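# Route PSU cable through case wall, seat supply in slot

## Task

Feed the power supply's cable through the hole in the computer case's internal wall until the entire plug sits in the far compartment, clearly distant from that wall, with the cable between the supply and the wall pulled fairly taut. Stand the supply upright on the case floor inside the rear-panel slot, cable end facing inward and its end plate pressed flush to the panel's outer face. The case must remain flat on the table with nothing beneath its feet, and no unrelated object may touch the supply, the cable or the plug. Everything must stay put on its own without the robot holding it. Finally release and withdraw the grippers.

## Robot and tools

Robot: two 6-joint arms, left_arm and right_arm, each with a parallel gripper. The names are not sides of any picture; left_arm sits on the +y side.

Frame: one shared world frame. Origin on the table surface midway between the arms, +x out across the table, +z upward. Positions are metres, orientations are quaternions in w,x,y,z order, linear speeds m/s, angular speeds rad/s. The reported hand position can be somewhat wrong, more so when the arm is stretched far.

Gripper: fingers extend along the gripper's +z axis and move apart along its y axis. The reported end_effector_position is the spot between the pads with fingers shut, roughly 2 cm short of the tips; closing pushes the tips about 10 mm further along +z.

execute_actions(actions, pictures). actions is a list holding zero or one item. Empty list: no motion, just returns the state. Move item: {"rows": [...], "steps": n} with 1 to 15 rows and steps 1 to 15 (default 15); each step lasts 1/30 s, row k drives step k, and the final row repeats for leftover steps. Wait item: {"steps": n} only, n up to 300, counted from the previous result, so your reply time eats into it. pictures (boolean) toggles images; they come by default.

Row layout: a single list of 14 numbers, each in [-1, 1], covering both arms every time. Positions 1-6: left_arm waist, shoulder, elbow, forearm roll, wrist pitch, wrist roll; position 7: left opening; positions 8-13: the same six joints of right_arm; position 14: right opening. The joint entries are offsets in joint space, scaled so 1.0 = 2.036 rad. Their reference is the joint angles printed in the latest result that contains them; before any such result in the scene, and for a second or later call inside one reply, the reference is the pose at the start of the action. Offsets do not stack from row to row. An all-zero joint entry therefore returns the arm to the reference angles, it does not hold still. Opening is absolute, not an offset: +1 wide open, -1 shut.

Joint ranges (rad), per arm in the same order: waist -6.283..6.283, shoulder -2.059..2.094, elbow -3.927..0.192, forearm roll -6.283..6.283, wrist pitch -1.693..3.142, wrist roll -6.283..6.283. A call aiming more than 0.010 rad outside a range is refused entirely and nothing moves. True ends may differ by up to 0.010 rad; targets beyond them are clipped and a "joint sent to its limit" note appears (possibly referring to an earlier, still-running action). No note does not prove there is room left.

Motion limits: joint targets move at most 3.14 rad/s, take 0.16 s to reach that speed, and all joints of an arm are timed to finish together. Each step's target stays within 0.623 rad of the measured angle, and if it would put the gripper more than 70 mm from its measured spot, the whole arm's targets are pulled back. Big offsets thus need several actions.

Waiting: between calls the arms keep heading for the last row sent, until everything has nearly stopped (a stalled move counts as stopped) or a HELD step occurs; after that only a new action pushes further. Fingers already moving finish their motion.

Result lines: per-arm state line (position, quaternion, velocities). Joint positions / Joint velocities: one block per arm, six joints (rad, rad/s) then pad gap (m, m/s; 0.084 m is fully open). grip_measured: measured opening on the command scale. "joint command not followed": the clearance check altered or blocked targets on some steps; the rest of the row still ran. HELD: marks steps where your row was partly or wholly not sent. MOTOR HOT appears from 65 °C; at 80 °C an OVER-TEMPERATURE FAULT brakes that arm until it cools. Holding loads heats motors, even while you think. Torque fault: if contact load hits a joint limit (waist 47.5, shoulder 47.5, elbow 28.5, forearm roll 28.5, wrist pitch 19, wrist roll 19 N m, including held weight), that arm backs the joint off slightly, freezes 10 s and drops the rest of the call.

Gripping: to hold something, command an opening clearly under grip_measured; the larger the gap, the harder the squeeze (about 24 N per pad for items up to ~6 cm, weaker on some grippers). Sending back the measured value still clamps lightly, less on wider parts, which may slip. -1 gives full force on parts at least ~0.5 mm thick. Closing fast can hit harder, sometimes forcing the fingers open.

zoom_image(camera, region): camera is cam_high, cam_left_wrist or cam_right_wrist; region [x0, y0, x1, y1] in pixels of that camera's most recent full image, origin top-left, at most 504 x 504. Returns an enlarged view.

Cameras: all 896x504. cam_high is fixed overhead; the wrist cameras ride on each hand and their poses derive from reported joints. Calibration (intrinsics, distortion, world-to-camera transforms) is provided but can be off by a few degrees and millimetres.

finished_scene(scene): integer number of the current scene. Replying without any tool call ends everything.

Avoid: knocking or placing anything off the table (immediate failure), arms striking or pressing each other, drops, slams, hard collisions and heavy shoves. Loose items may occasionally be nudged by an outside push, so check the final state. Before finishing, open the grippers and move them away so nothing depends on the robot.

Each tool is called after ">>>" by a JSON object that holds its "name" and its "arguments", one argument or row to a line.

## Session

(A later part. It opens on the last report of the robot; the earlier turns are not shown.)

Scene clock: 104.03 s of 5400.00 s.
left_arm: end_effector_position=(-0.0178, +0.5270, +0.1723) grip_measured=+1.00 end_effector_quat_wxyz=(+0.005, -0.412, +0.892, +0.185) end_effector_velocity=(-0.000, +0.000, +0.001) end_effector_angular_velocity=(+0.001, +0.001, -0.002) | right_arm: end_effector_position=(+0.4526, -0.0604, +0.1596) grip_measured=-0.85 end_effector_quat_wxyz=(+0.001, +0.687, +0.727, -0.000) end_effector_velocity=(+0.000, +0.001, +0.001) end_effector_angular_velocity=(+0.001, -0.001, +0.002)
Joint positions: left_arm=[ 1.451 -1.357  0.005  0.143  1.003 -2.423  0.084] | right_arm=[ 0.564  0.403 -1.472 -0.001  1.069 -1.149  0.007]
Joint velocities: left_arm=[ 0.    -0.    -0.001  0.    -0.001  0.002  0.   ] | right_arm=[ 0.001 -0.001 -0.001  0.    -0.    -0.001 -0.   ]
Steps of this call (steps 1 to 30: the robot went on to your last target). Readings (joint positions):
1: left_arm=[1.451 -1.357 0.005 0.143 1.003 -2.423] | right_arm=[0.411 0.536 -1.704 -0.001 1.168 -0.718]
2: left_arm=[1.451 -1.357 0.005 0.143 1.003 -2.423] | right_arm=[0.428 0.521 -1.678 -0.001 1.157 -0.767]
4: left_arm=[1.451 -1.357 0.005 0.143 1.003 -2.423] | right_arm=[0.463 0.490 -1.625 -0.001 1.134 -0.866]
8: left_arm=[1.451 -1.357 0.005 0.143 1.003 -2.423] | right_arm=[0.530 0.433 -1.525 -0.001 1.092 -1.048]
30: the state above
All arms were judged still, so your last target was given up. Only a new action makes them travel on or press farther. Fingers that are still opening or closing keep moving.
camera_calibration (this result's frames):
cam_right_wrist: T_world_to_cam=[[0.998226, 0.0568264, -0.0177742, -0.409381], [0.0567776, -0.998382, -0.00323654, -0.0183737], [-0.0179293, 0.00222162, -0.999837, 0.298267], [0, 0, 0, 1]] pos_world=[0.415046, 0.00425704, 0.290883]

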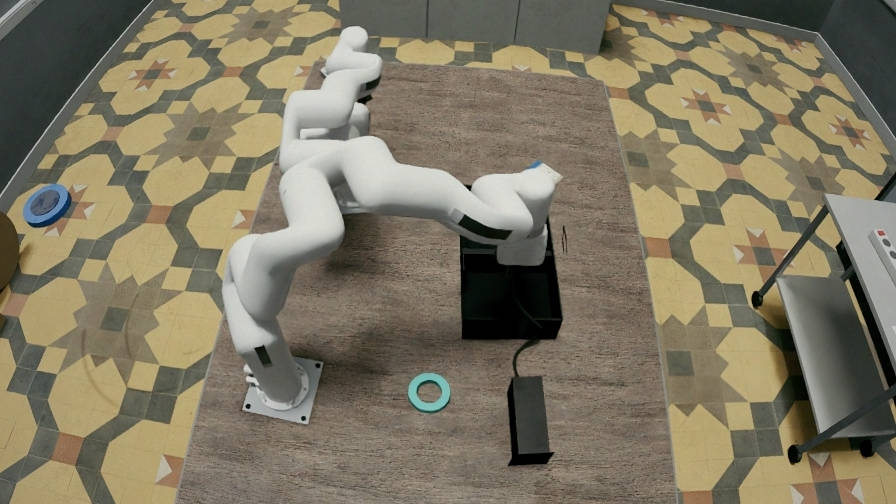

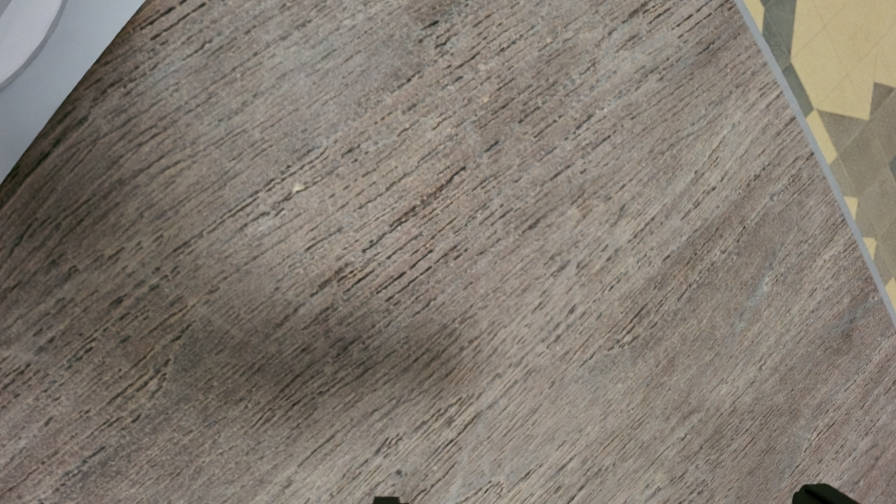

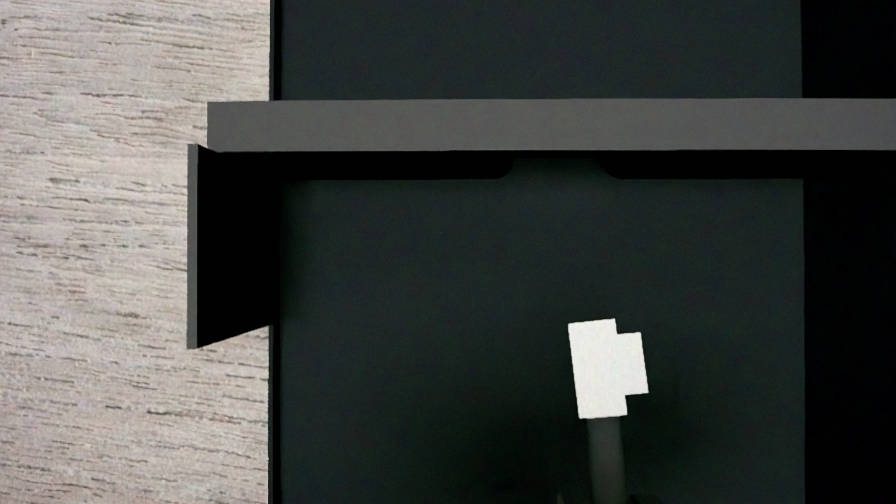

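>>> {"name": "execute_actions", "arguments": {
  "actions": [
    {"rows": [[0,0,0,0,0,0,1, -0.0032,0.0885,0.0291,0,-0.1175,-0.0032,-1]], "steps": 15}
  ],
  "pictures": false
}}

>>> {"name": "execute_actions", "arguments": {
  "actions": [
    {"steps": 20}
  ]
}}

Scene clock: 111.20 s of 5400.00 s.
left_arm: end_effector_position=(-0.0178, +0.5270, +0.1723) grip_measured=+1.00 end_effector_quat_wxyz=(+0.005, -0.412, +0.892, +0.185) end_effector_velocity=(+0.000, +0.000, -0.000) end_effector_angular_velocity=(+0.000, +0.000, -0.001) | right_arm: end_effector_position=(+0.4614, -0.0598, +0.0532) grip_measured=-0.85 end_effector_quat_wxyz=(+0.000, +0.686, +0.727, -0.000) end_effector_velocity=(+0.022, +0.011, -0.003) end_effector_angular_velocity=(+0.037, -0.073, +0.002)
Joint positions: left_arm=[ 1.451 -1.357  0.005  0.143  1.003 -2.423  0.084] | right_arm=[ 0.558  0.577 -1.415 -0.001  0.838 -1.155  0.007]
Joint velocities: left_arm=[-0. -0.  0.  0. -0.  0. -0.] | right_arm=[-0.001  0.028 -0.017 -0.    -0.094 -0.002 -0.   ]
Steps of this call (steps 1 to 90: nothing new was sent; then 3.67 s passed at rest; steps 91 to 105: all 15 steps of this action). Readings (joint positions):
91: left_arm=[1.451 -1.357 0.005 0.143 1.003 -2.423] | right_arm=[0.564 0.403 -1.472 -0.001 1.069 -1.149]
92: left_arm=[1.451 -1.357 0.005 0.143 1.003 -2.423] | right_arm=[0.564 0.405 -1.472 -0.001 1.064 -1.149]
94: left_arm=[1.451 -1.357 0.005 0.143 1.003 -2.423] | right_arm=[0.563 0.429 -1.468 -0.001 1.025 -1.150]
98: left_arm=[1.451 -1.357 0.005 0.143 1.003 -2.423] | right_arm=[0.560 0.518 -1.432 -0.001 0.919 -1.153]
105: the state above

Scene clock: 111.87 s of 5400.00 s.
left_arm: end_effector_position=(-0.0178, +0.5270, +0.1723) grip_measured=+1.00 end_effector_quat_wxyz=(+0.005, -0.412, +0.892, +0.185) end_effector_velocity=(+0.000, -0.000, -0.000) end_effector_angular_velocity=(-0.001, +0.000, -0.001) | right_arm: end_effector_position=(+0.4614, -0.0600, +0.0497) grip_measured=-0.85 end_effector_quat_wxyz=(+0.001, +0.686, +0.727, -0.000) end_effector_velocity=(-0.002, -0.001, -0.002) end_effector_angular_velocity=(-0.002, +0.005, +0.001)
Joint positions: left_arm=[ 1.451 -1.357  0.005  0.143  1.003 -2.423  0.084] | right_arm=[ 0.558  0.583 -1.413 -0.001  0.83  -1.155  0.007]
Joint velocities: left_arm=[ 0.    -0.     0.001  0.     0.     0.001  0.   ] | right_arm=[ 0.     0.001  0.005  0.    -0.    -0.001 -0.   ]
Steps of this call (steps 1 to 15: the robot went on to your last target; steps 16 to 20: nothing new was sent). Readings (joint positions):
1: left_arm=[1.451 -1.357 0.005 0.143 1.003 -2.423] | right_arm=[0.558 0.578 -1.415 -0.001 0.835 -1.155]
2: left_arm=[1.451 -1.357 0.005 0.143 1.003 -2.423] | right_arm=[0.558 0.579 -1.415 -0.001 0.834 -1.155]
4: left_arm=[1.451 -1.357 0.005 0.143 1.003 -2.423] | right_arm=[0.558 0.580 -1.415 -0.001 0.832 -1.155]
8: left_arm=[1.451 -1.357 0.005 0.143 1.003 -2.423] | right_arm=[0.558 0.582 -1.413 -0.001 0.830 -1.155]
20: the state above
All arms were judged still, so your last target was given up. Only a new action makes them travel on or press farther. Fingers that are still opening or closing keep moving.
camera_calibration (this result's frames):
cam_right_wrist: T_world_to_cam=[[0.998208, 0.0570877, -0.017915, -0.420091], [0.0570362, -0.998366, -0.00337085, -0.0189815], [-0.0180782, 0.002343, -0.999834, 0.18859], [0, 0, 0, 1]] pos_world=[0.42383, 0.00458964, 0.180969]

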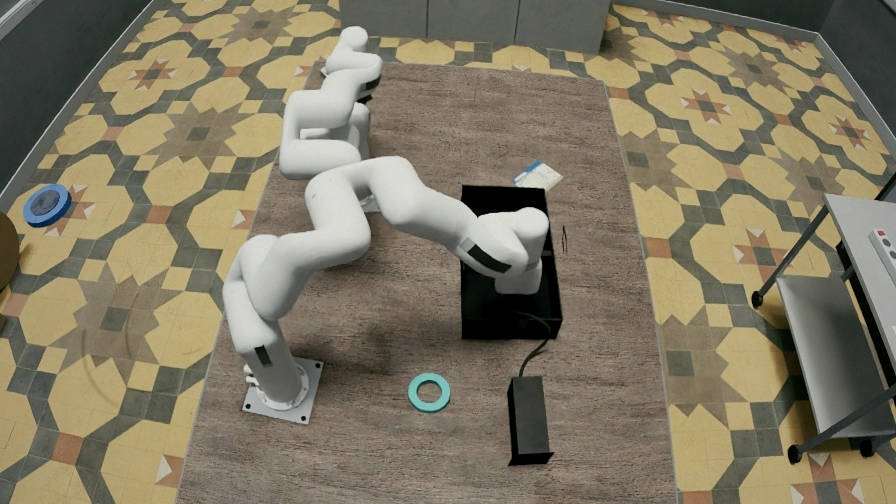

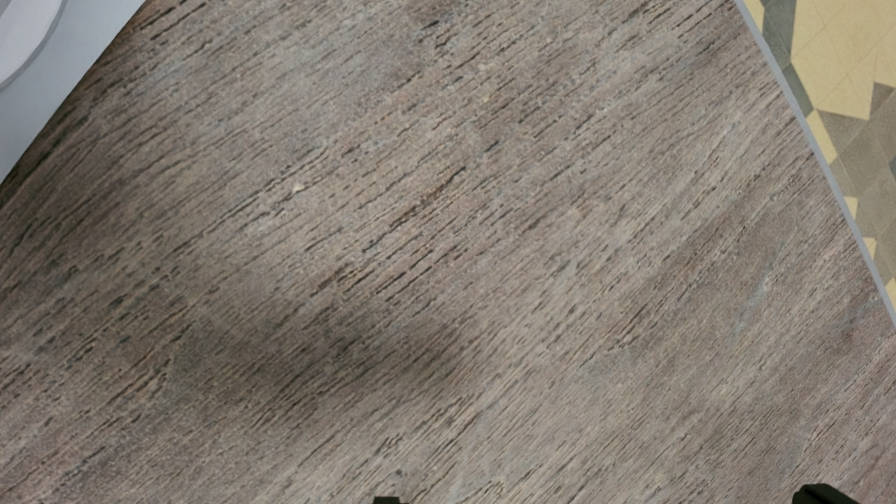

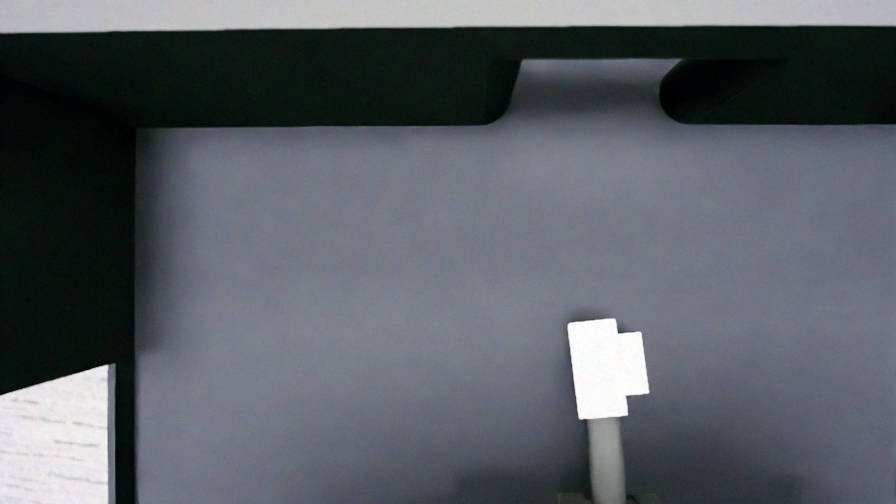

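>>> {"name": "execute_actions", "arguments": {
  "actions": [
    {"rows": [[0,0,0,0,0,0,1, 0.0573,0.0552,-0.0928,0,0.0376,0.0573,-1]], "steps": 15}
  ],
  "pictures": false
}}

>>> {"name": "execute_actions", "arguments": {
  "actions": [
    {"steps": 20}
  ]
}}

Scene clock: 115.90 s of 5400.00 s.
left_arm: end_effector_position=(-0.0178, +0.5270, +0.1723) grip_measured=+1.00 end_effector_quat_wxyz=(+0.005, -0.412, +0.892, +0.185) end_effector_velocity=(-0.000, +0.000, +0.000) end_effector_angular_velocity=(+0.000, +0.000, +0.000) | right_arm: end_effector_position=(+0.4561, +0.0156, +0.0495) grip_measured=-0.85 end_effector_quat_wxyz=(+0.001, +0.687, +0.727, -0.000) end_effector_velocity=(+0.001, +0.012, +0.002) end_effector_angular_velocity=(+0.003, -0.004, -0.008)
Joint positions: left_arm=[ 1.451 -1.357  0.005  0.143  1.003 -2.423  0.084] | right_arm=[ 0.671  0.693 -1.598 -0.001  0.905 -1.041  0.007]
Joint velocities: left_arm=[ 0.001  0.    -0.    -0.    -0.     0.001  0.   ] | right_arm=[ 0.015  0.018 -0.037  0.     0.015  0.023 -0.   ]
Steps of this call (steps 1 to 90: nothing new was sent; then 0.53 s passed at rest; steps 91 to 105: all 15 steps of this action). Readings (joint positions):
91: left_arm=[1.451 -1.357 0.005 0.143 1.003 -2.423] | right_arm=[0.558 0.583 -1.413 -0.001 0.830 -1.155]
92: left_arm=[1.451 -1.357 0.005 0.143 1.003 -2.423] | right_arm=[0.559 0.585 -1.417 -0.001 0.832 -1.152]
94: left_arm=[1.451 -1.357 0.005 0.143 1.003 -2.423] | right_arm=[0.579 0.608 -1.455 -0.001 0.848 -1.128]
98: left_arm=[1.451 -1.357 0.005 0.143 1.003 -2.423] | right_arm=[0.653 0.671 -1.562 -0.001 0.889 -1.064]
105: the state above

Scene clock: 116.57 s of 5400.00 s.
left_arm: end_effector_position=(-0.0178, +0.5270, +0.1723) grip_measured=+1.00 end_effector_quat_wxyz=(+0.005, -0.412, +0.892, +0.185) end_effector_velocity=(+0.000, +0.000, +0.000) end_effector_angular_velocity=(+0.001, +0.000, -0.001) | right_arm: end_effector_position=(+0.4557, +0.0177, +0.0496) grip_measured=-0.85 end_effector_quat_wxyz=(+0.001, +0.687, +0.727, +0.000) end_effector_velocity=(-0.000, -0.000, -0.000) end_effector_angular_velocity=(-0.001, +0.000, +0.001)
Joint positions: left_arm=[ 1.451 -1.357  0.005  0.143  1.003 -2.423  0.084] | right_arm=[ 0.674  0.695 -1.602 -0.001  0.906 -1.039  0.007]
Joint velocities: left_arm=[-0.001 -0.    -0.001  0.     0.    -0.     0.   ] | right_arm=[ 0.    -0.     0.001 -0.    -0.    -0.    -0.   ]
Steps of this call (steps 1 to 15: the robot went on to your last target; steps 16 to 20: nothing new was sent). Readings (joint positions):
1: left_arm=[1.451 -1.357 0.005 0.143 1.003 -2.423] | right_arm=[0.672 0.693 -1.599 -0.001 0.905 -1.040]
2: left_arm=[1.451 -1.357 0.005 0.143 1.003 -2.423] | right_arm=[0.672 0.694 -1.600 -0.001 0.906 -1.040]
4: left_arm=[1.451 -1.357 0.005 0.143 1.003 -2.423] | right_arm=[0.673 0.694 -1.601 -0.001 0.906 -1.039]
8: left_arm=[1.451 -1.357 0.005 0.143 1.003 -2.423] | right_arm=[0.674 0.695 -1.601 -0.001 0.906 -1.039]
20: the state above
All arms were judged still, so your last target was given up. Only a new action makes them travel on or press farther. Fingers that are still opening or closing keep moving.
camera_calibration (this result's frames):
cam_right_wrist: T_world_to_cam=[[0.998218, 0.0569635, -0.0177986, -0.418896], [0.0569118, -0.998373, -0.0033969, 0.0589395], [-0.0179631, 0.0023779, -0.999836, 0.188213], [0, 0, 0, 1]] pos_world=[0.418175, 0.0822578, 0.180927]

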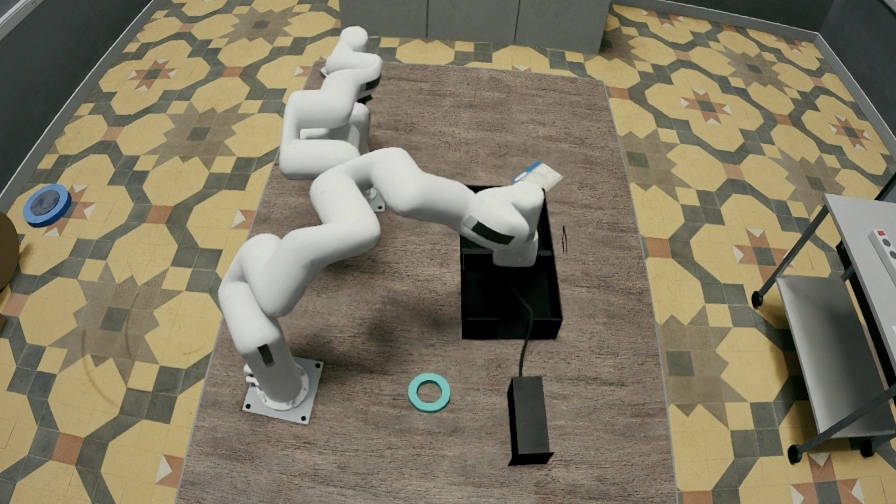

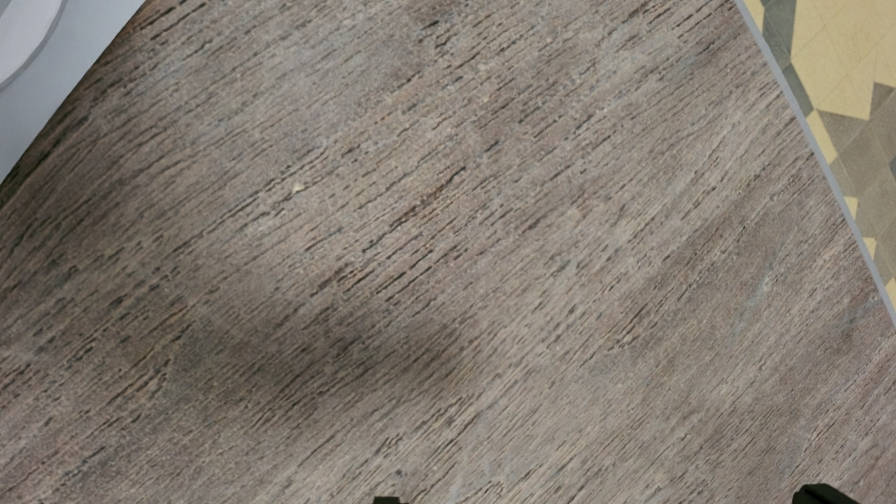

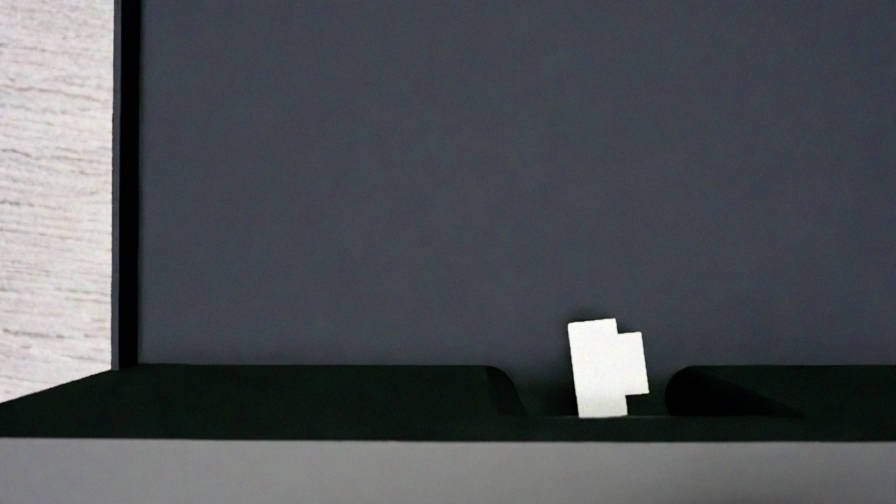

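>>> {"name": "execute_actions", "arguments": {
  "actions": [
    {"rows": [[0,0,0,0,0,0,1, 0,0,0,0,0,0,-0.3]], "steps": 15}
  ]
}}

Scene clock: 119.53 s of 5400.00 s.
left_arm: end_effector_position=(-0.0178, +0.5270, +0.1723) grip_measured=+1.00 end_effector_quat_wxyz=(+0.005, -0.412, +0.892, +0.185) end_effector_velocity=(+0.000, +0.000, -0.000) end_effector_angular_velocity=(+0.000, +0.001, -0.002) | right_arm: end_effector_position=(+0.4557, +0.0177, +0.0496) grip_measured=-0.32 end_effector_quat_wxyz=(+0.001, +0.686, +0.727, +0.000) end_effector_velocity=(-0.000, -0.001, -0.001) end_effector_angular_velocity=(-0.001, +0.002, +0.001)
Joint positions: left_arm=[ 1.451 -1.357  0.005  0.143  1.003 -2.423  0.084] | right_arm=[ 0.674  0.695 -1.602 -0.001  0.906 -1.039  0.03 ]
Joint velocities: left_arm=[-0.     0.     0.     0.    -0.001  0.002 -0.   ] | right_arm=[-0.     0.     0.002 -0.     0.    -0.001 -0.   ]
Steps of this call (steps 1 to 74: nothing new was sent; steps 75 to 89: all 15 steps of this action). Readings (joint positions):
75: left_arm=[1.451 -1.357 0.005 0.143 1.003 -2.423] | right_arm=[0.674 0.695 -1.602 -0.001 0.906 -1.039]
76: left_arm=[1.451 -1.357 0.005 0.143 1.003 -2.423] | right_arm=[0.674 0.695 -1.602 -0.001 0.906 -1.039]
78: left_arm=[1.451 -1.357 0.005 0.143 1.003 -2.423] | right_arm=[0.675 0.695 -1.602 -0.001 0.906 -1.039]
82: left_arm=[1.451 -1.357 0.005 0.143 1.003 -2.423] | right_arm=[0.675 0.695 -1.602 -0.001 0.906 -1.039]
89: the state above
camera_calibration (this result's frames):
cam_left_wrist: T_world_to_cam=[[-0.725899, 0.614604, 0.308761, -0.354728], [0.676425, 0.719228, 0.158621, -0.325369], [-0.124581, 0.323996, -0.93782, 0.11654], [0, 0, 0, 1]] pos_world=[-0.0228903, 0.414273, 0.270429]
cam_right_wrist: T_world_to_cam=[[0.998214, 0.0570221, -0.0178239, -0.418862], [0.0569701, -0.99837, -0.00341378, 0.0589615], [-0.0179895, 0.00239225, -0.999835, 0.188208], [0, 0, 0, 1]] pos_world=[0.418141, 0.0822995, 0.180912]

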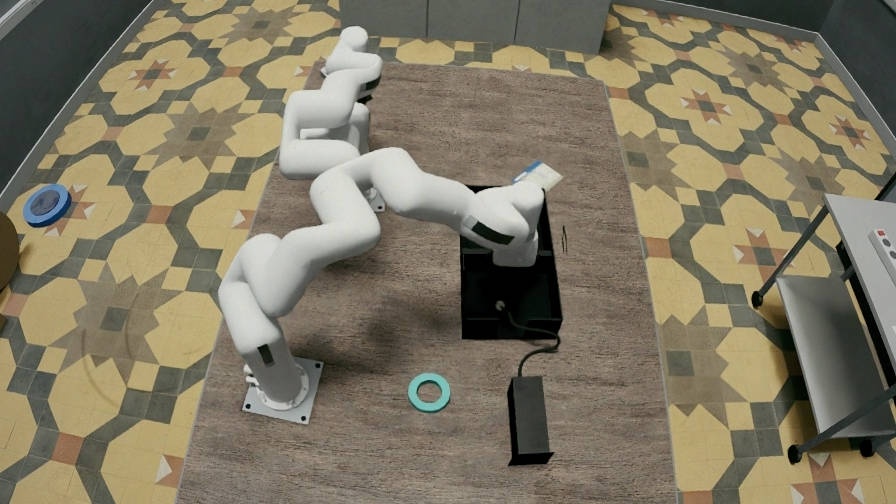

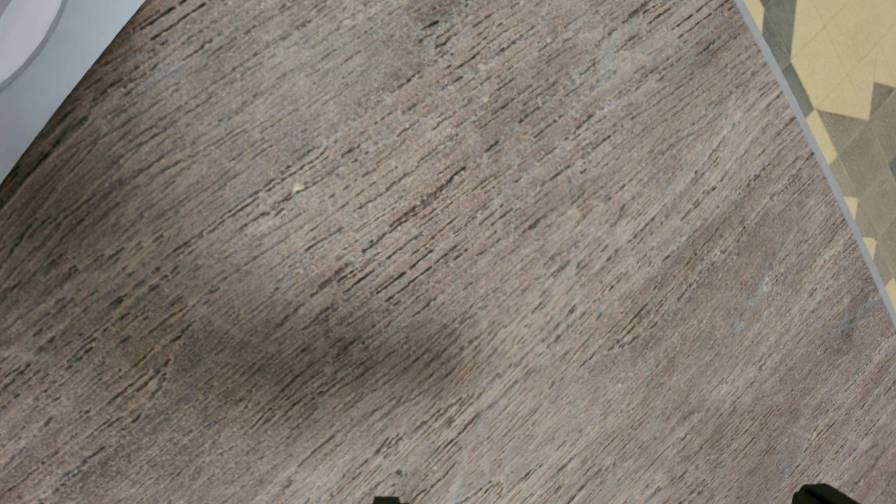

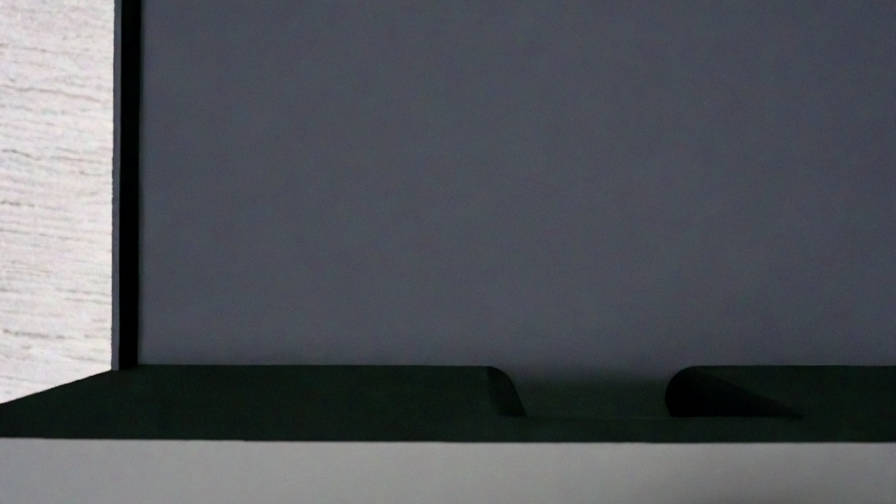

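>>> {"name": "execute_actions", "arguments": {
  "actions": [
    {"rows": [[-0.7127,0.3718,-0.199,-0.0702,0,0.699,1, 0,-0.0663,-0.0537,0,0.1205,0,1]], "steps": 15}
  ],
  "pictures": false
}}

>>> {"name": "execute_actions", "arguments": {
  "actions": [
    {"steps": 40}
  ],
  "pictures": false
}}

Scene clock: 133.90 s of 5400.00 s.
left_arm: end_effector_position=(+0.1280, +0.5316, +0.1791) grip_measured=+1.00 end_effector_quat_wxyz=(+0.006, +0.061, +0.995, +0.079) end_effector_velocity=(+0.348, -0.098, -0.028) end_effector_angular_velocity=(-0.357, +0.244, -2.438) | right_arm: end_effector_position=(+0.4558, +0.0177, +0.1554) grip_measured=+1.00 end_effector_quat_wxyz=(+0.001, +0.687, +0.727, -0.000) end_effector_velocity=(-0.020, -0.013, -0.003) end_effector_angular_velocity=(-0.049, +0.075, -0.000)
Joint positions: left_arm=[ 0.942 -0.909 -0.244  0.055  1.003 -1.914  0.084] | right_arm=[ 0.674  0.564 -1.707 -0.001  1.143 -1.039  0.084]
Joint velocities: left_arm=[-1.256  0.739 -0.371 -0.131  0.001  1.251 -0.   ] | right_arm=[-0.    -0.009  0.003  0.     0.096 -0.    -0.   ]
Steps of this call (steps 1 to 15: the robot went on to your last target; steps 16 to 90: nothing new was sent; then 10.87 s passed at rest; steps 91 to 105: all 15 steps of this action). Readings (joint positions):
91: left_arm=[1.451 -1.357 0.005 0.143 1.003 -2.422] | right_arm=[0.674 0.695 -1.602 -0.001 0.907 -1.039]
92: left_arm=[1.447 -1.353 0.002 0.142 1.003 -2.418] | right_arm=[0.674 0.694 -1.603 -0.001 0.911 -1.039]
94: left_arm=[1.407 -1.313 -0.023 0.133 1.004 -2.376] | right_arm=[0.674 0.677 -1.615 -0.001 0.951 -1.039]
98: left_arm=[1.237 -1.143 -0.128 0.097 1.003 -2.208] | right_arm=[0.674 0.608 -1.674 -0.001 1.059 -1.039]
105: the state above

Scene clock: 135.23 s of 5400.00 s.
left_arm: end_effector_position=(+0.3070, +0.3416, +0.1606) grip_measured=+1.00 end_effector_quat_wxyz=(-0.001, +0.828, +0.560, -0.001) end_effector_velocity=(+0.001, -0.001, +0.000) end_effector_angular_velocity=(+0.000, -0.001, -0.003) | right_arm: end_effector_position=(+0.4556, +0.0175, +0.1592) grip_measured=+1.00 end_effector_quat_wxyz=(+0.000, +0.687, +0.727, -0.000) end_effector_velocity=(-0.000, +0.000, -0.000) end_effector_angular_velocity=(+0.000, +0.001, -0.000)
Joint positions: left_arm=[ 0.    -0.6   -0.4    0.     1.003 -1.     0.084] | right_arm=[ 0.674  0.56  -1.711 -0.001  1.152 -1.039  0.084]
Joint velocities: left_arm=[-0.003  0.001 -0.001 -0.    -0.001  0.     0.   ] | right_arm=[-0.     0.    -0.     0.001  0.    -0.    -0.   ]
Steps of this call (steps 1 to 40: the robot went on to your last target). Readings (joint positions):
1: left_arm=[0.900 -0.886 -0.256 0.051 1.003 -1.872] | right_arm=[0.674 0.564 -1.707 -0.001 1.146 -1.039]
2: left_arm=[0.858 -0.864 -0.267 0.047 1.003 -1.830] | right_arm=[0.674 0.564 -1.707 -0.001 1.148 -1.039]
4: left_arm=[0.774 -0.825 -0.287 0.040 1.003 -1.746] | right_arm=[0.674 0.563 -1.708 -0.001 1.150 -1.039]
8: left_arm=[0.607 -0.764 -0.317 0.029 1.003 -1.579] | right_arm=[0.674 0.561 -1.710 -0.001 1.151 -1.039]
40: the state above

>>> {"name": "execute_actions", "arguments": {
  "actions": [
    {"rows": [[0,0,0,0,0,0,1, -0.3306,-0.1199,0.1792,0,-0.0598,-0.3453,1]], "steps": 15}
  ],
  "pictures": false
}}

>>> {"name": "execute_actions", "arguments": {
  "actions": [
    {"steps": 40}
  ]
}}

Scene clock: 140.27 s of 5400.00 s.
left_arm: end_effector_position=(+0.3070, +0.3416, +0.1606) grip_measured=+1.00 end_effector_quat_wxyz=(-0.001, +0.828, +0.560, -0.001) end_effector_velocity=(-0.000, +0.000, +0.000) end_effector_angular_velocity=(-0.000, +0.000, +0.001) | right_arm: end_effector_position=(+0.5042, -0.1410, +0.1609) grip_measured=+1.00 end_effector_quat_wxyz=(+0.000, +0.683, +0.730, -0.000) end_effector_velocity=(+0.058, -0.378, +0.002) end_effector_angular_velocity=(+0.000, -0.000, +0.030)
Joint positions: left_arm=[ 0.    -0.6   -0.4    0.     1.003 -1.     0.084] | right_arm=[ 0.402  0.46  -1.562 -0.001  1.102 -1.319  0.084]
Joint velocities: left_arm=[ 0.001 -0.    -0.    -0.     0.    -0.    -0.   ] | right_arm=[-0.639 -0.23   0.342 -0.    -0.114 -0.668  0.   ]
Steps of this call (steps 1 to 15: the robot went on to your last target; steps 16 to 90: nothing new was sent; then 1.53 s passed at rest; steps 91 to 105: all 15 steps of this action). Readings (joint positions):
91: left_arm=[0.000 -0.600 -0.400 0.000 1.003 -1.000] | right_arm=[0.674 0.560 -1.711 -0.001 1.151 -1.039]
92: left_arm=[0.000 -0.600 -0.400 0.000 1.003 -1.000] | right_arm=[0.672 0.559 -1.709 -0.001 1.151 -1.043]
94: left_arm=[0.000 -0.600 -0.400 0.000 1.003 -1.000] | right_arm=[0.643 0.546 -1.689 -0.001 1.144 -1.078]
98: left_arm=[0.000 -0.600 -0.400 0.000 1.003 -1.000] | right_arm=[0.550 0.513 -1.641 -0.001 1.128 -1.164]
105: the state above

Scene clock: 141.60 s of 5400.00 s.
left_arm: end_effector_position=(+0.3070, +0.3416, +0.1606) grip_measured=+1.00 end_effector_quat_wxyz=(-0.001, +0.828, +0.560, -0.001) end_effector_velocity=(+0.000, +0.000, +0.000) end_effector_angular_velocity=(+0.000, -0.000, +0.000) | right_arm: end_effector_position=(+0.4896, -0.3710, +0.1595) grip_measured=+1.00 end_effector_quat_wxyz=(+0.000, +0.676, +0.737, -0.000) end_effector_velocity=(-0.000, -0.001, -0.000) end_effector_angular_velocity=(+0.000, -0.000, -0.001)
Joint positions: left_arm=[ 0.    -0.6   -0.4    0.     1.003 -1.     0.084] | right_arm=[ 0.001  0.316 -1.346 -0.001  1.03  -1.741  0.084]
Joint velocities: left_arm=[ 0.     0.    -0.001  0.     0.    -0.    -0.   ] | right_arm=[-0.001 -0.     0.     0.    -0.     0.    -0.   ]
Steps of this call (steps 1 to 40: the robot went on to your last target). Readings (joint positions):
1: left_arm=[0.000 -0.600 -0.400 0.000 1.003 -1.000] | right_arm=[0.381 0.453 -1.550 -0.001 1.098 -1.342]
2: left_arm=[0.000 -0.600 -0.400 0.000 1.003 -1.000] | right_arm=[0.359 0.445 -1.539 -0.001 1.094 -1.364]
4: left_arm=[0.000 -0.600 -0.400 0.000 1.003 -1.000] | right_arm=[0.316 0.429 -1.516 -0.001 1.086 -1.410]
8: left_arm=[0.000 -0.600 -0.400 0.000 1.003 -1.000] | right_arm=[0.229 0.398 -1.469 -0.001 1.071 -1.501]
40: the state above
camera_calibration (this result's frames):
cam_left_wrist: T_world_to_cam=[[0.919757, -0.391702, -0.0248465, -0.109339], [-0.391679, -0.920082, 0.00597423, 0.502479], [-0.025201, 0.00423704, -0.999673, 0.294681], [0, 0, 0, 1]] pos_world=[0.304803, 0.418245, 0.288866]
cam_right_wrist: T_world_to_cam=[[0.996049, 0.0868546, -0.0184997, -0.416387], [0.0868138, -0.99622, -0.00300014, -0.344551], [-0.0186903, 0.00138226, -0.999824, 0.29952], [0, 0, 0, 1]] pos_world=[0.450251, -0.307498, 0.290731]

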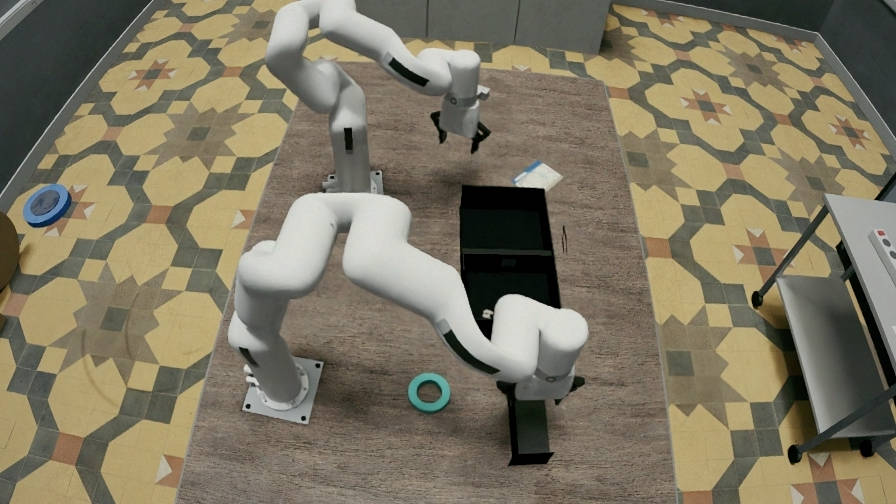

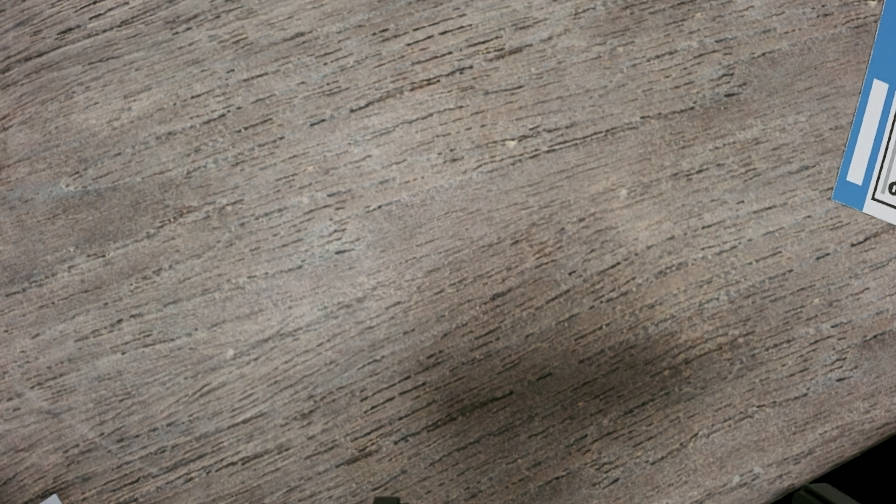

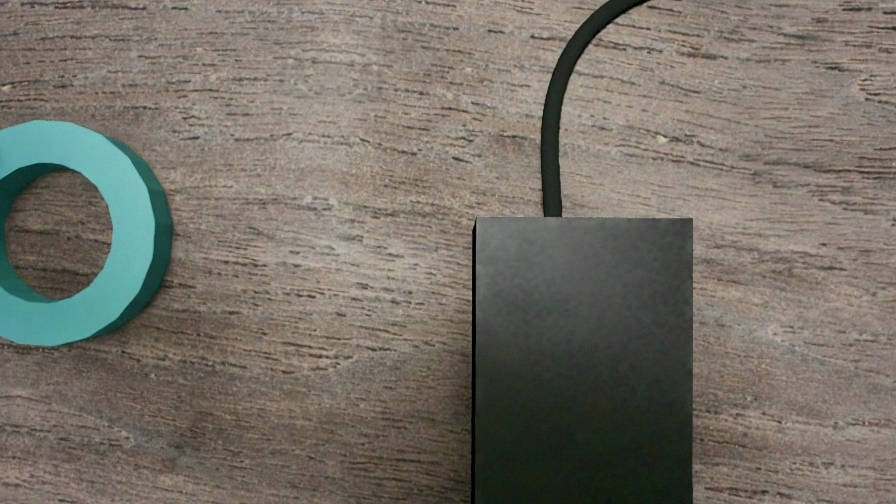

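>>> {"name": "execute_actions", "arguments": {
  "actions": [
    {"rows": [[0,0,0,0,0,0,1, 0,0.0838,0.0364,0,-0.1202,0,1]], "steps": 15}
  ],
  "pictures": false
}}

>>> {"name": "execute_actions", "arguments": {
  "actions": [
    {"steps": 15}
  ],
  "pictures": false
}}

>>> {"name": "execute_actions", "arguments": {
  "actions": [
    {"rows": [[0,0,0,0,0,0,1, 0,0,0,0,0,0,0.0]], "steps": 15}
  ]
}}

Scene clock: 146.60 s of 5400.00 s.
left_arm: end_effector_position=(+0.3070, +0.3416, +0.1606) grip_measured=+1.00 end_effector_quat_wxyz=(-0.001, +0.828, +0.560, -0.001) end_effector_velocity=(-0.001, +0.000, -0.001) end_effector_angular_velocity=(-0.000, +0.002, +0.001) | right_arm: end_effector_position=(+0.4946, -0.3714, +0.0581) grip_measured=+1.00 end_effector_quat_wxyz=(+0.001, +0.675, +0.737, -0.000) end_effector_velocity=(+0.019, -0.001, -0.006) end_effector_angular_velocity=(-0.005, -0.066, -0.000)
Joint positions: left_arm=[ 0.    -0.6   -0.4    0.     1.003 -1.     0.084] | right_arm=[ 0.001  0.481 -1.275 -0.001  0.793 -1.741  0.084]
Joint velocities: left_arm=[ 0.     0.     0.002 -0.    -0.    -0.    -0.   ] | right_arm=[ 0.001  0.027 -0.004  0.    -0.088  0.001  0.   ]
Steps of this call (steps 1 to 15: the robot went on to your last target; steps 16 to 90: nothing new was sent; then 1.50 s passed at rest; steps 91 to 105: all 15 steps of this action). Readings (joint positions):
91: left_arm=[0.000 -0.600 -0.400 0.000 1.003 -1.000] | right_arm=[0.001 0.316 -1.346 -0.001 1.030 -1.741]
92: left_arm=[0.000 -0.600 -0.400 0.000 1.003 -1.000] | right_arm=[0.001 0.318 -1.346 -0.001 1.025 -1.741]
94: left_arm=[0.000 -0.600 -0.400 0.000 1.003 -1.000] | right_arm=[0.001 0.341 -1.339 -0.001 0.985 -1.741]
98: left_arm=[0.000 -0.600 -0.400 0.000 1.003 -1.000] | right_arm=[0.001 0.429 -1.295 -0.001 0.873 -1.741]
105: the state above

Scene clock: 147.10 s of 5400.00 s.
left_arm: end_effector_position=(+0.3070, +0.3416, +0.1606) grip_measured=+1.00 end_effector_quat_wxyz=(-0.001, +0.828, +0.560, -0.001) end_effector_velocity=(-0.000, -0.000, -0.000) end_effector_angular_velocity=(-0.000, +0.001, -0.002) | right_arm: end_effector_position=(+0.4943, -0.3713, +0.0548) grip_measured=+1.00 end_effector_quat_wxyz=(+0.001, +0.675, +0.737, -0.000) end_effector_velocity=(-0.001, +0.000, -0.001) end_effector_angular_velocity=(+0.000, +0.003, -0.001)
Joint positions: left_arm=[ 0.    -0.6   -0.4    0.     1.003 -1.     0.084] | right_arm=[ 0.001  0.487 -1.272 -0.001  0.785 -1.741  0.084]
Joint velocities: left_arm=[-0.     0.     0.001  0.    -0.     0.002  0.   ] | right_arm=[-0.     0.001  0.002  0.    -0.     0.001  0.   ]
Steps of this call (steps 1 to 15: the robot went on to your last target). Readings (joint positions):
1: left_arm=[0.000 -0.600 -0.400 0.000 1.003 -1.000] | right_arm=[0.001 0.482 -1.275 -0.001 0.791 -1.741]
2: left_arm=[0.000 -0.600 -0.400 0.000 1.003 -1.000] | right_arm=[0.001 0.483 -1.275 -0.001 0.789 -1.741]
4: left_arm=[0.000 -0.600 -0.400 0.000 1.003 -1.000] | right_arm=[0.001 0.484 -1.274 -0.001 0.787 -1.741]
8: left_arm=[0.000 -0.600 -0.400 0.000 1.003 -1.000] | right_arm=[0.001 0.486 -1.273 -0.001 0.786 -1.741]
15: the state above
All arms were judged still, so your last target was given up. Only a new action makes them travel on or press farther. Fingers that are still opening or closing keep moving.

Scene clock: 147.60 s of 5400.00 s.
left_arm: end_effector_position=(+0.3070, +0.3416, +0.1606) grip_measured=+1.00 end_effector_quat_wxyz=(-0.001, +0.828, +0.560, -0.001) end_effector_velocity=(-0.000, +0.000, -0.000) end_effector_angular_velocity=(-0.000, +0.000, -0.002) | right_arm: end_effector_position=(+0.4944, -0.3713, +0.0549) grip_measured=+0.49 end_effector_quat_wxyz=(+0.001, +0.675, +0.737, +0.000) end_effector_velocity=(-0.000, +0.000, +0.000) end_effector_angular_velocity=(+0.000, -0.000, -0.001)
Joint positions: left_arm=[ 0.    -0.6   -0.4    0.     1.003 -1.     0.084] | right_arm=[ 0.002  0.486 -1.273 -0.001  0.785 -1.741  0.065]
Joint velocities: left_arm=[0.001 0.    0.    0.    0.    0.003 0.   ] | right_arm=[-0.    -0.001  0.     0.     0.     0.001  0.   ]
Steps of this call (steps 1 to 15: all 15 steps of this action). Readings (joint positions):
1: left_arm=[0.000 -0.600 -0.400 0.000 1.003 -1.000] | right_arm=[0.001 0.487 -1.272 -0.001 0.785 -1.741]
2: left_arm=[0.000 -0.600 -0.400 0.000 1.003 -1.000] | right_arm=[0.001 0.487 -1.272 -0.001 0.785 -1.741]
4: left_arm=[0.000 -0.600 -0.400 0.000 1.003 -1.000] | right_arm=[0.002 0.486 -1.273 -0.001 0.785 -1.741]
8: left_arm=[0.000 -0.600 -0.400 0.000 1.003 -1.000] | right_arm=[0.002 0.486 -1.273 -0.001 0.785 -1.741]
15: the state above
camera_calibration (this result's frames):
cam_left_wrist: T_world_to_cam=[[0.919757, -0.391702, -0.0248465, -0.109339], [-0.39168, -0.920082, 0.005974, 0.50248], [-0.0252009, 0.00423724, -0.999673, 0.294681], [0, 0, 0, 1]] pos_world=[0.304803, 0.418245, 0.288866]
cam_right_wrist: T_world_to_cam=[[0.99604, 0.0871525, -0.0175645, -0.423003], [0.0871121, -0.996194, -0.00305351, -0.345714], [-0.0177638, 0.00151134, -0.999841, 0.194671], [0, 0, 0, 1]] pos_world=[0.454902, -0.307827, 0.186154]

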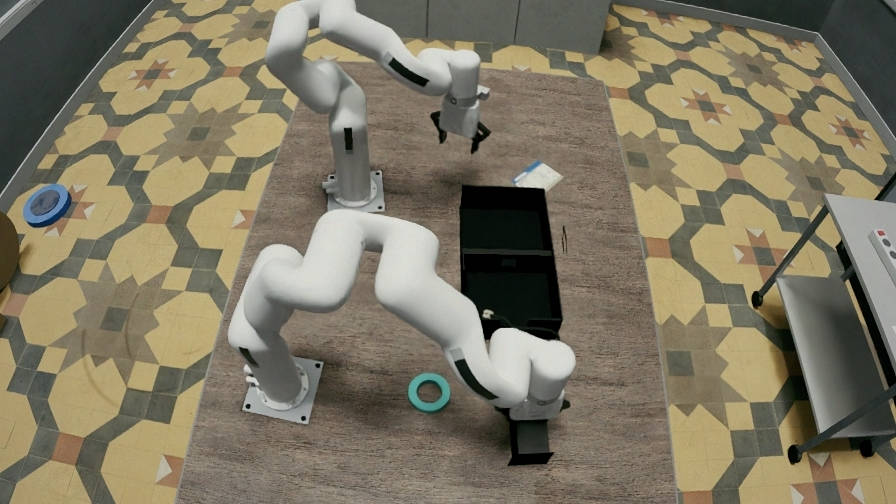

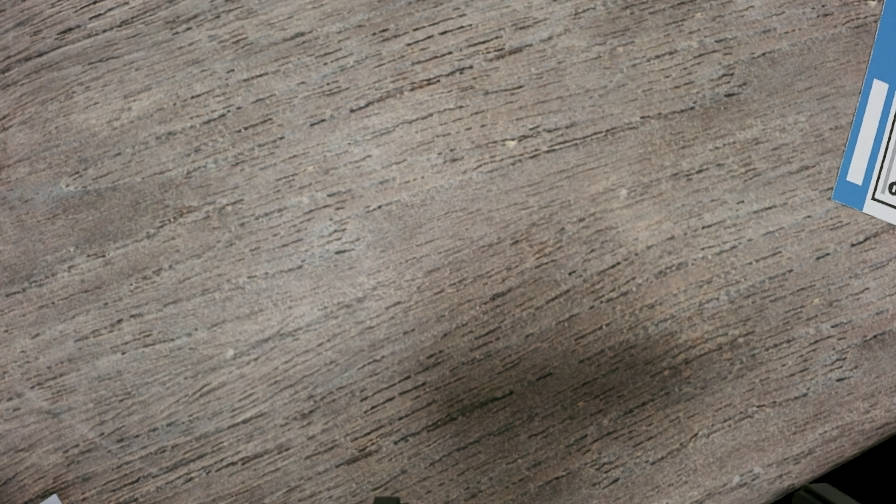

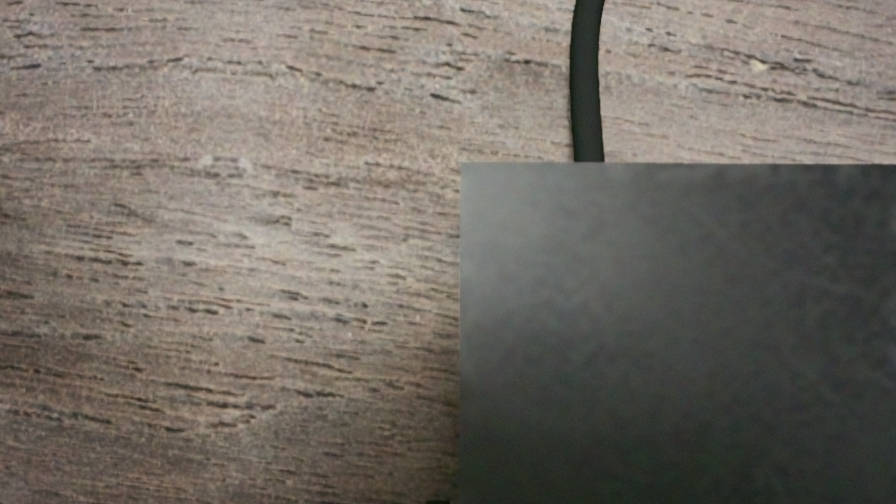

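>>> {"name": "execute_actions", "arguments": {
  "actions": [
    {"rows": [[0,0,0,0,0,0,1, 0,-0.015,0,0,0.015,0,-0.3],[0,0,0,0,0,0,1, 0,-0.015,0,0,0.015,0,-0.3],[0,0,0,0,0,0,1, 0,-0.015,0,0,0.015,0,-0.3],[0,0,0,0,0,0,1, 0,-0.015,0,0,0.015,0,-0.3],[0,0,0,0,0,0,1, 0,-0.015,0,0,0.015,0,-0.3],[0,0,0,0,0,0,1, 0,-0.015,0,0,0.015,0,-0.3],[0,0,0,0,0,0,1, 0,-0.015,0,0,0.015,0,-0.3],[0,0,0,0,0,0,1, 0,-0.015,0,0,0.015,0,-0.3],[0,0,0,0,0,0,1, 0.0967,-0.0515,0.0535,0,-0.0011,0.1114,-0.3]], "steps": 15}
  ],
  "pictures": false
}}

>>> {"name": "execute_actions", "arguments": {
  "actions": [
    {"steps": 25}
  ]
}}

Scene clock: 156.57 s of 5400.00 s.
left_arm: end_effector_position=(+0.3070, +0.3416, +0.1606) grip_measured=+1.00 end_effector_quat_wxyz=(-0.001, +0.828, +0.560, -0.001) end_effector_velocity=(+0.000, -0.000, +0.000) end_effector_angular_velocity=(-0.000, -0.000, +0.001) | right_arm: end_effector_position=(+0.4810, -0.3120, +0.0692) grip_measured=+0.49 end_effector_quat_wxyz=(-0.001, +0.681, +0.732, -0.001) end_effector_velocity=(-0.096, +0.387, +0.006) end_effector_angular_velocity=(+0.001, +0.018, -0.030)
Joint positions: left_arm=[ 0.    -0.6   -0.4    0.     1.003 -1.     0.084] | right_arm=[ 0.109  0.418 -1.213 -0.001  0.798 -1.619  0.065]
Joint velocities: left_arm=[-0.     0.    -0.    -0.    -0.    -0.002  0.   ] | right_arm=[ 0.722 -0.255  0.371  0.005 -0.097  0.748 -0.   ]
Steps of this call (steps 1 to 15: the robot went on to your last target; steps 16 to 90: nothing new was sent; then 5.47 s passed at rest; steps 91 to 105: all 15 steps of this action). Readings (joint positions):
91: left_arm=[0.000 -0.600 -0.400 0.000 1.003 -1.000] | right_arm=[0.001 0.486 -1.272 -0.001 0.785 -1.741]
92: left_arm=[0.000 -0.600 -0.400 0.000 1.003 -1.000] | right_arm=[0.001 0.484 -1.272 -0.001 0.789 -1.741]
94: left_arm=[0.000 -0.600 -0.400 0.000 1.003 -1.000] | right_arm=[0.001 0.475 -1.266 -0.001 0.803 -1.741]
98: left_arm=[0.000 -0.600 -0.400 0.000 1.003 -1.000] | right_arm=[0.001 0.462 -1.270 -0.001 0.813 -1.741]
105: the state above

Scene clock: 157.40 s of 5400.00 s.
left_arm: end_effector_position=(+0.3070, +0.3416, +0.1606) grip_measured=+1.00 end_effector_quat_wxyz=(-0.001, +0.828, +0.560, -0.001) end_effector_velocity=(-0.000, -0.000, +0.000) end_effector_angular_velocity=(-0.000, +0.000, +0.001) | right_arm: end_effector_position=(+0.4671, -0.2655, +0.0712) grip_measured=+0.49 end_effector_quat_wxyz=(+0.000, +0.686, +0.727, -0.001) end_effector_velocity=(-0.000, +0.001, +0.000) end_effector_angular_velocity=(+0.000, -0.001, +0.001)
Joint positions: left_arm=[ 0.    -0.6   -0.4    0.     1.003 -1.     0.084] | right_arm=[ 0.198  0.382 -1.164 -0.001  0.783 -1.515  0.065]
Joint velocities: left_arm=[ 0.    -0.    -0.    -0.     0.    -0.001  0.   ] | right_arm=[ 0.001 -0.001  0.    -0.    -0.     0.001 -0.   ]
Steps of this call (steps 1 to 25: the robot went on to your last target). Readings (joint positions):
1: left_arm=[0.000 -0.600 -0.400 0.000 1.003 -1.000] | right_arm=[0.132 0.409 -1.201 -0.001 0.794 -1.595]
2: left_arm=[0.000 -0.600 -0.400 0.000 1.003 -1.000] | right_arm=[0.152 0.402 -1.190 -0.001 0.791 -1.573]
4: left_arm=[0.000 -0.600 -0.400 0.000 1.003 -1.000] | right_arm=[0.178 0.391 -1.176 -0.001 0.787 -1.544]
8: left_arm=[0.000 -0.600 -0.400 0.000 1.003 -1.000] | right_arm=[0.192 0.384 -1.167 -0.001 0.784 -1.522]
25: the state above
camera_calibration (this result's frames):
cam_left_wrist: T_world_to_cam=[[0.919756, -0.391702, -0.0248467, -0.109339], [-0.39168, -0.920082, 0.00597401, 0.50248], [-0.025201, 0.00423731, -0.999673, 0.294681], [0, 0, 0, 1]] pos_world=[0.304803, 0.418245, 0.288866]
cam_right_wrist: T_world_to_cam=[[0.998181, 0.0571595, -0.0191893, -0.413599], [0.0571083, -0.998363, -0.00320716, -0.224451], [-0.0193412, 0.00210545, -0.999811, 0.21118], [0, 0, 0, 1]] pos_world=[0.429749, -0.200887, 0.202483]

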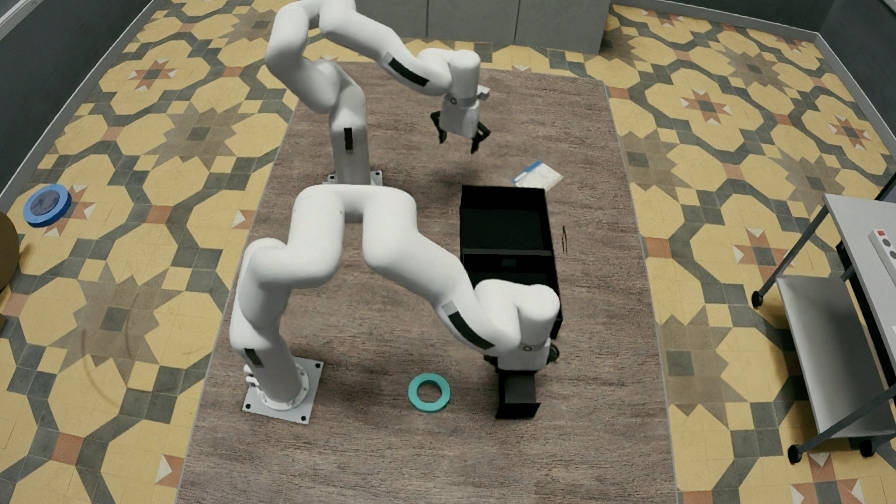

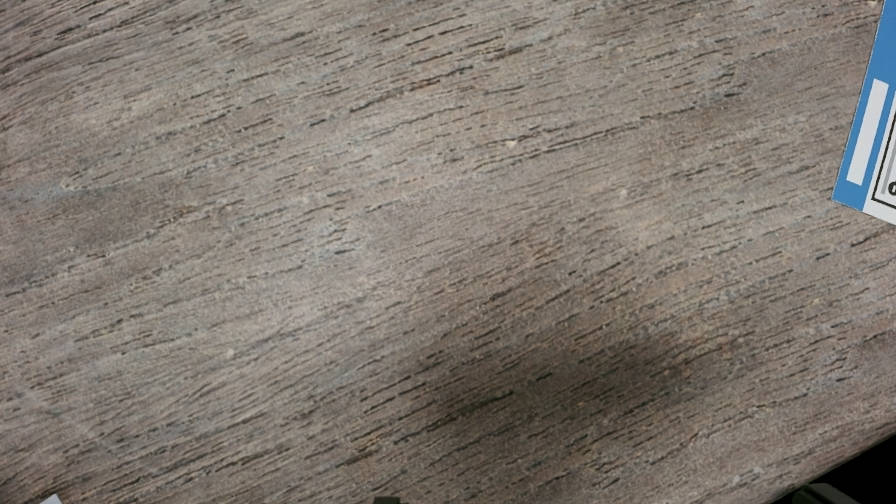

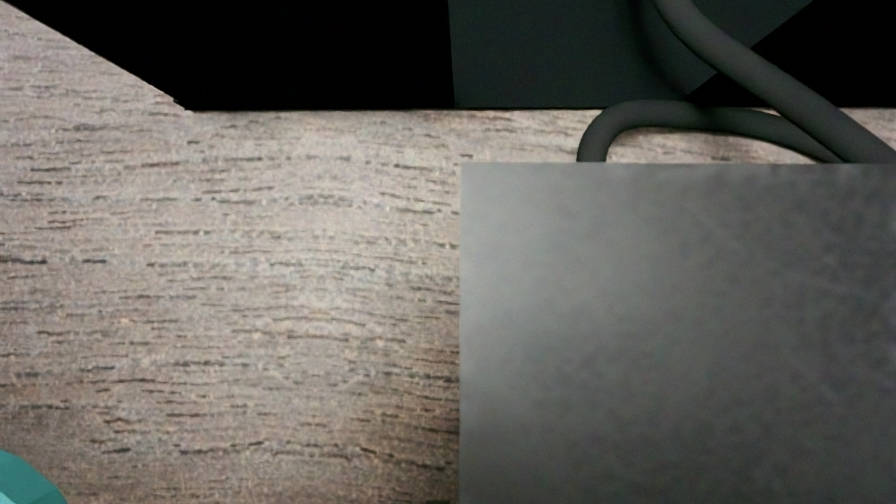

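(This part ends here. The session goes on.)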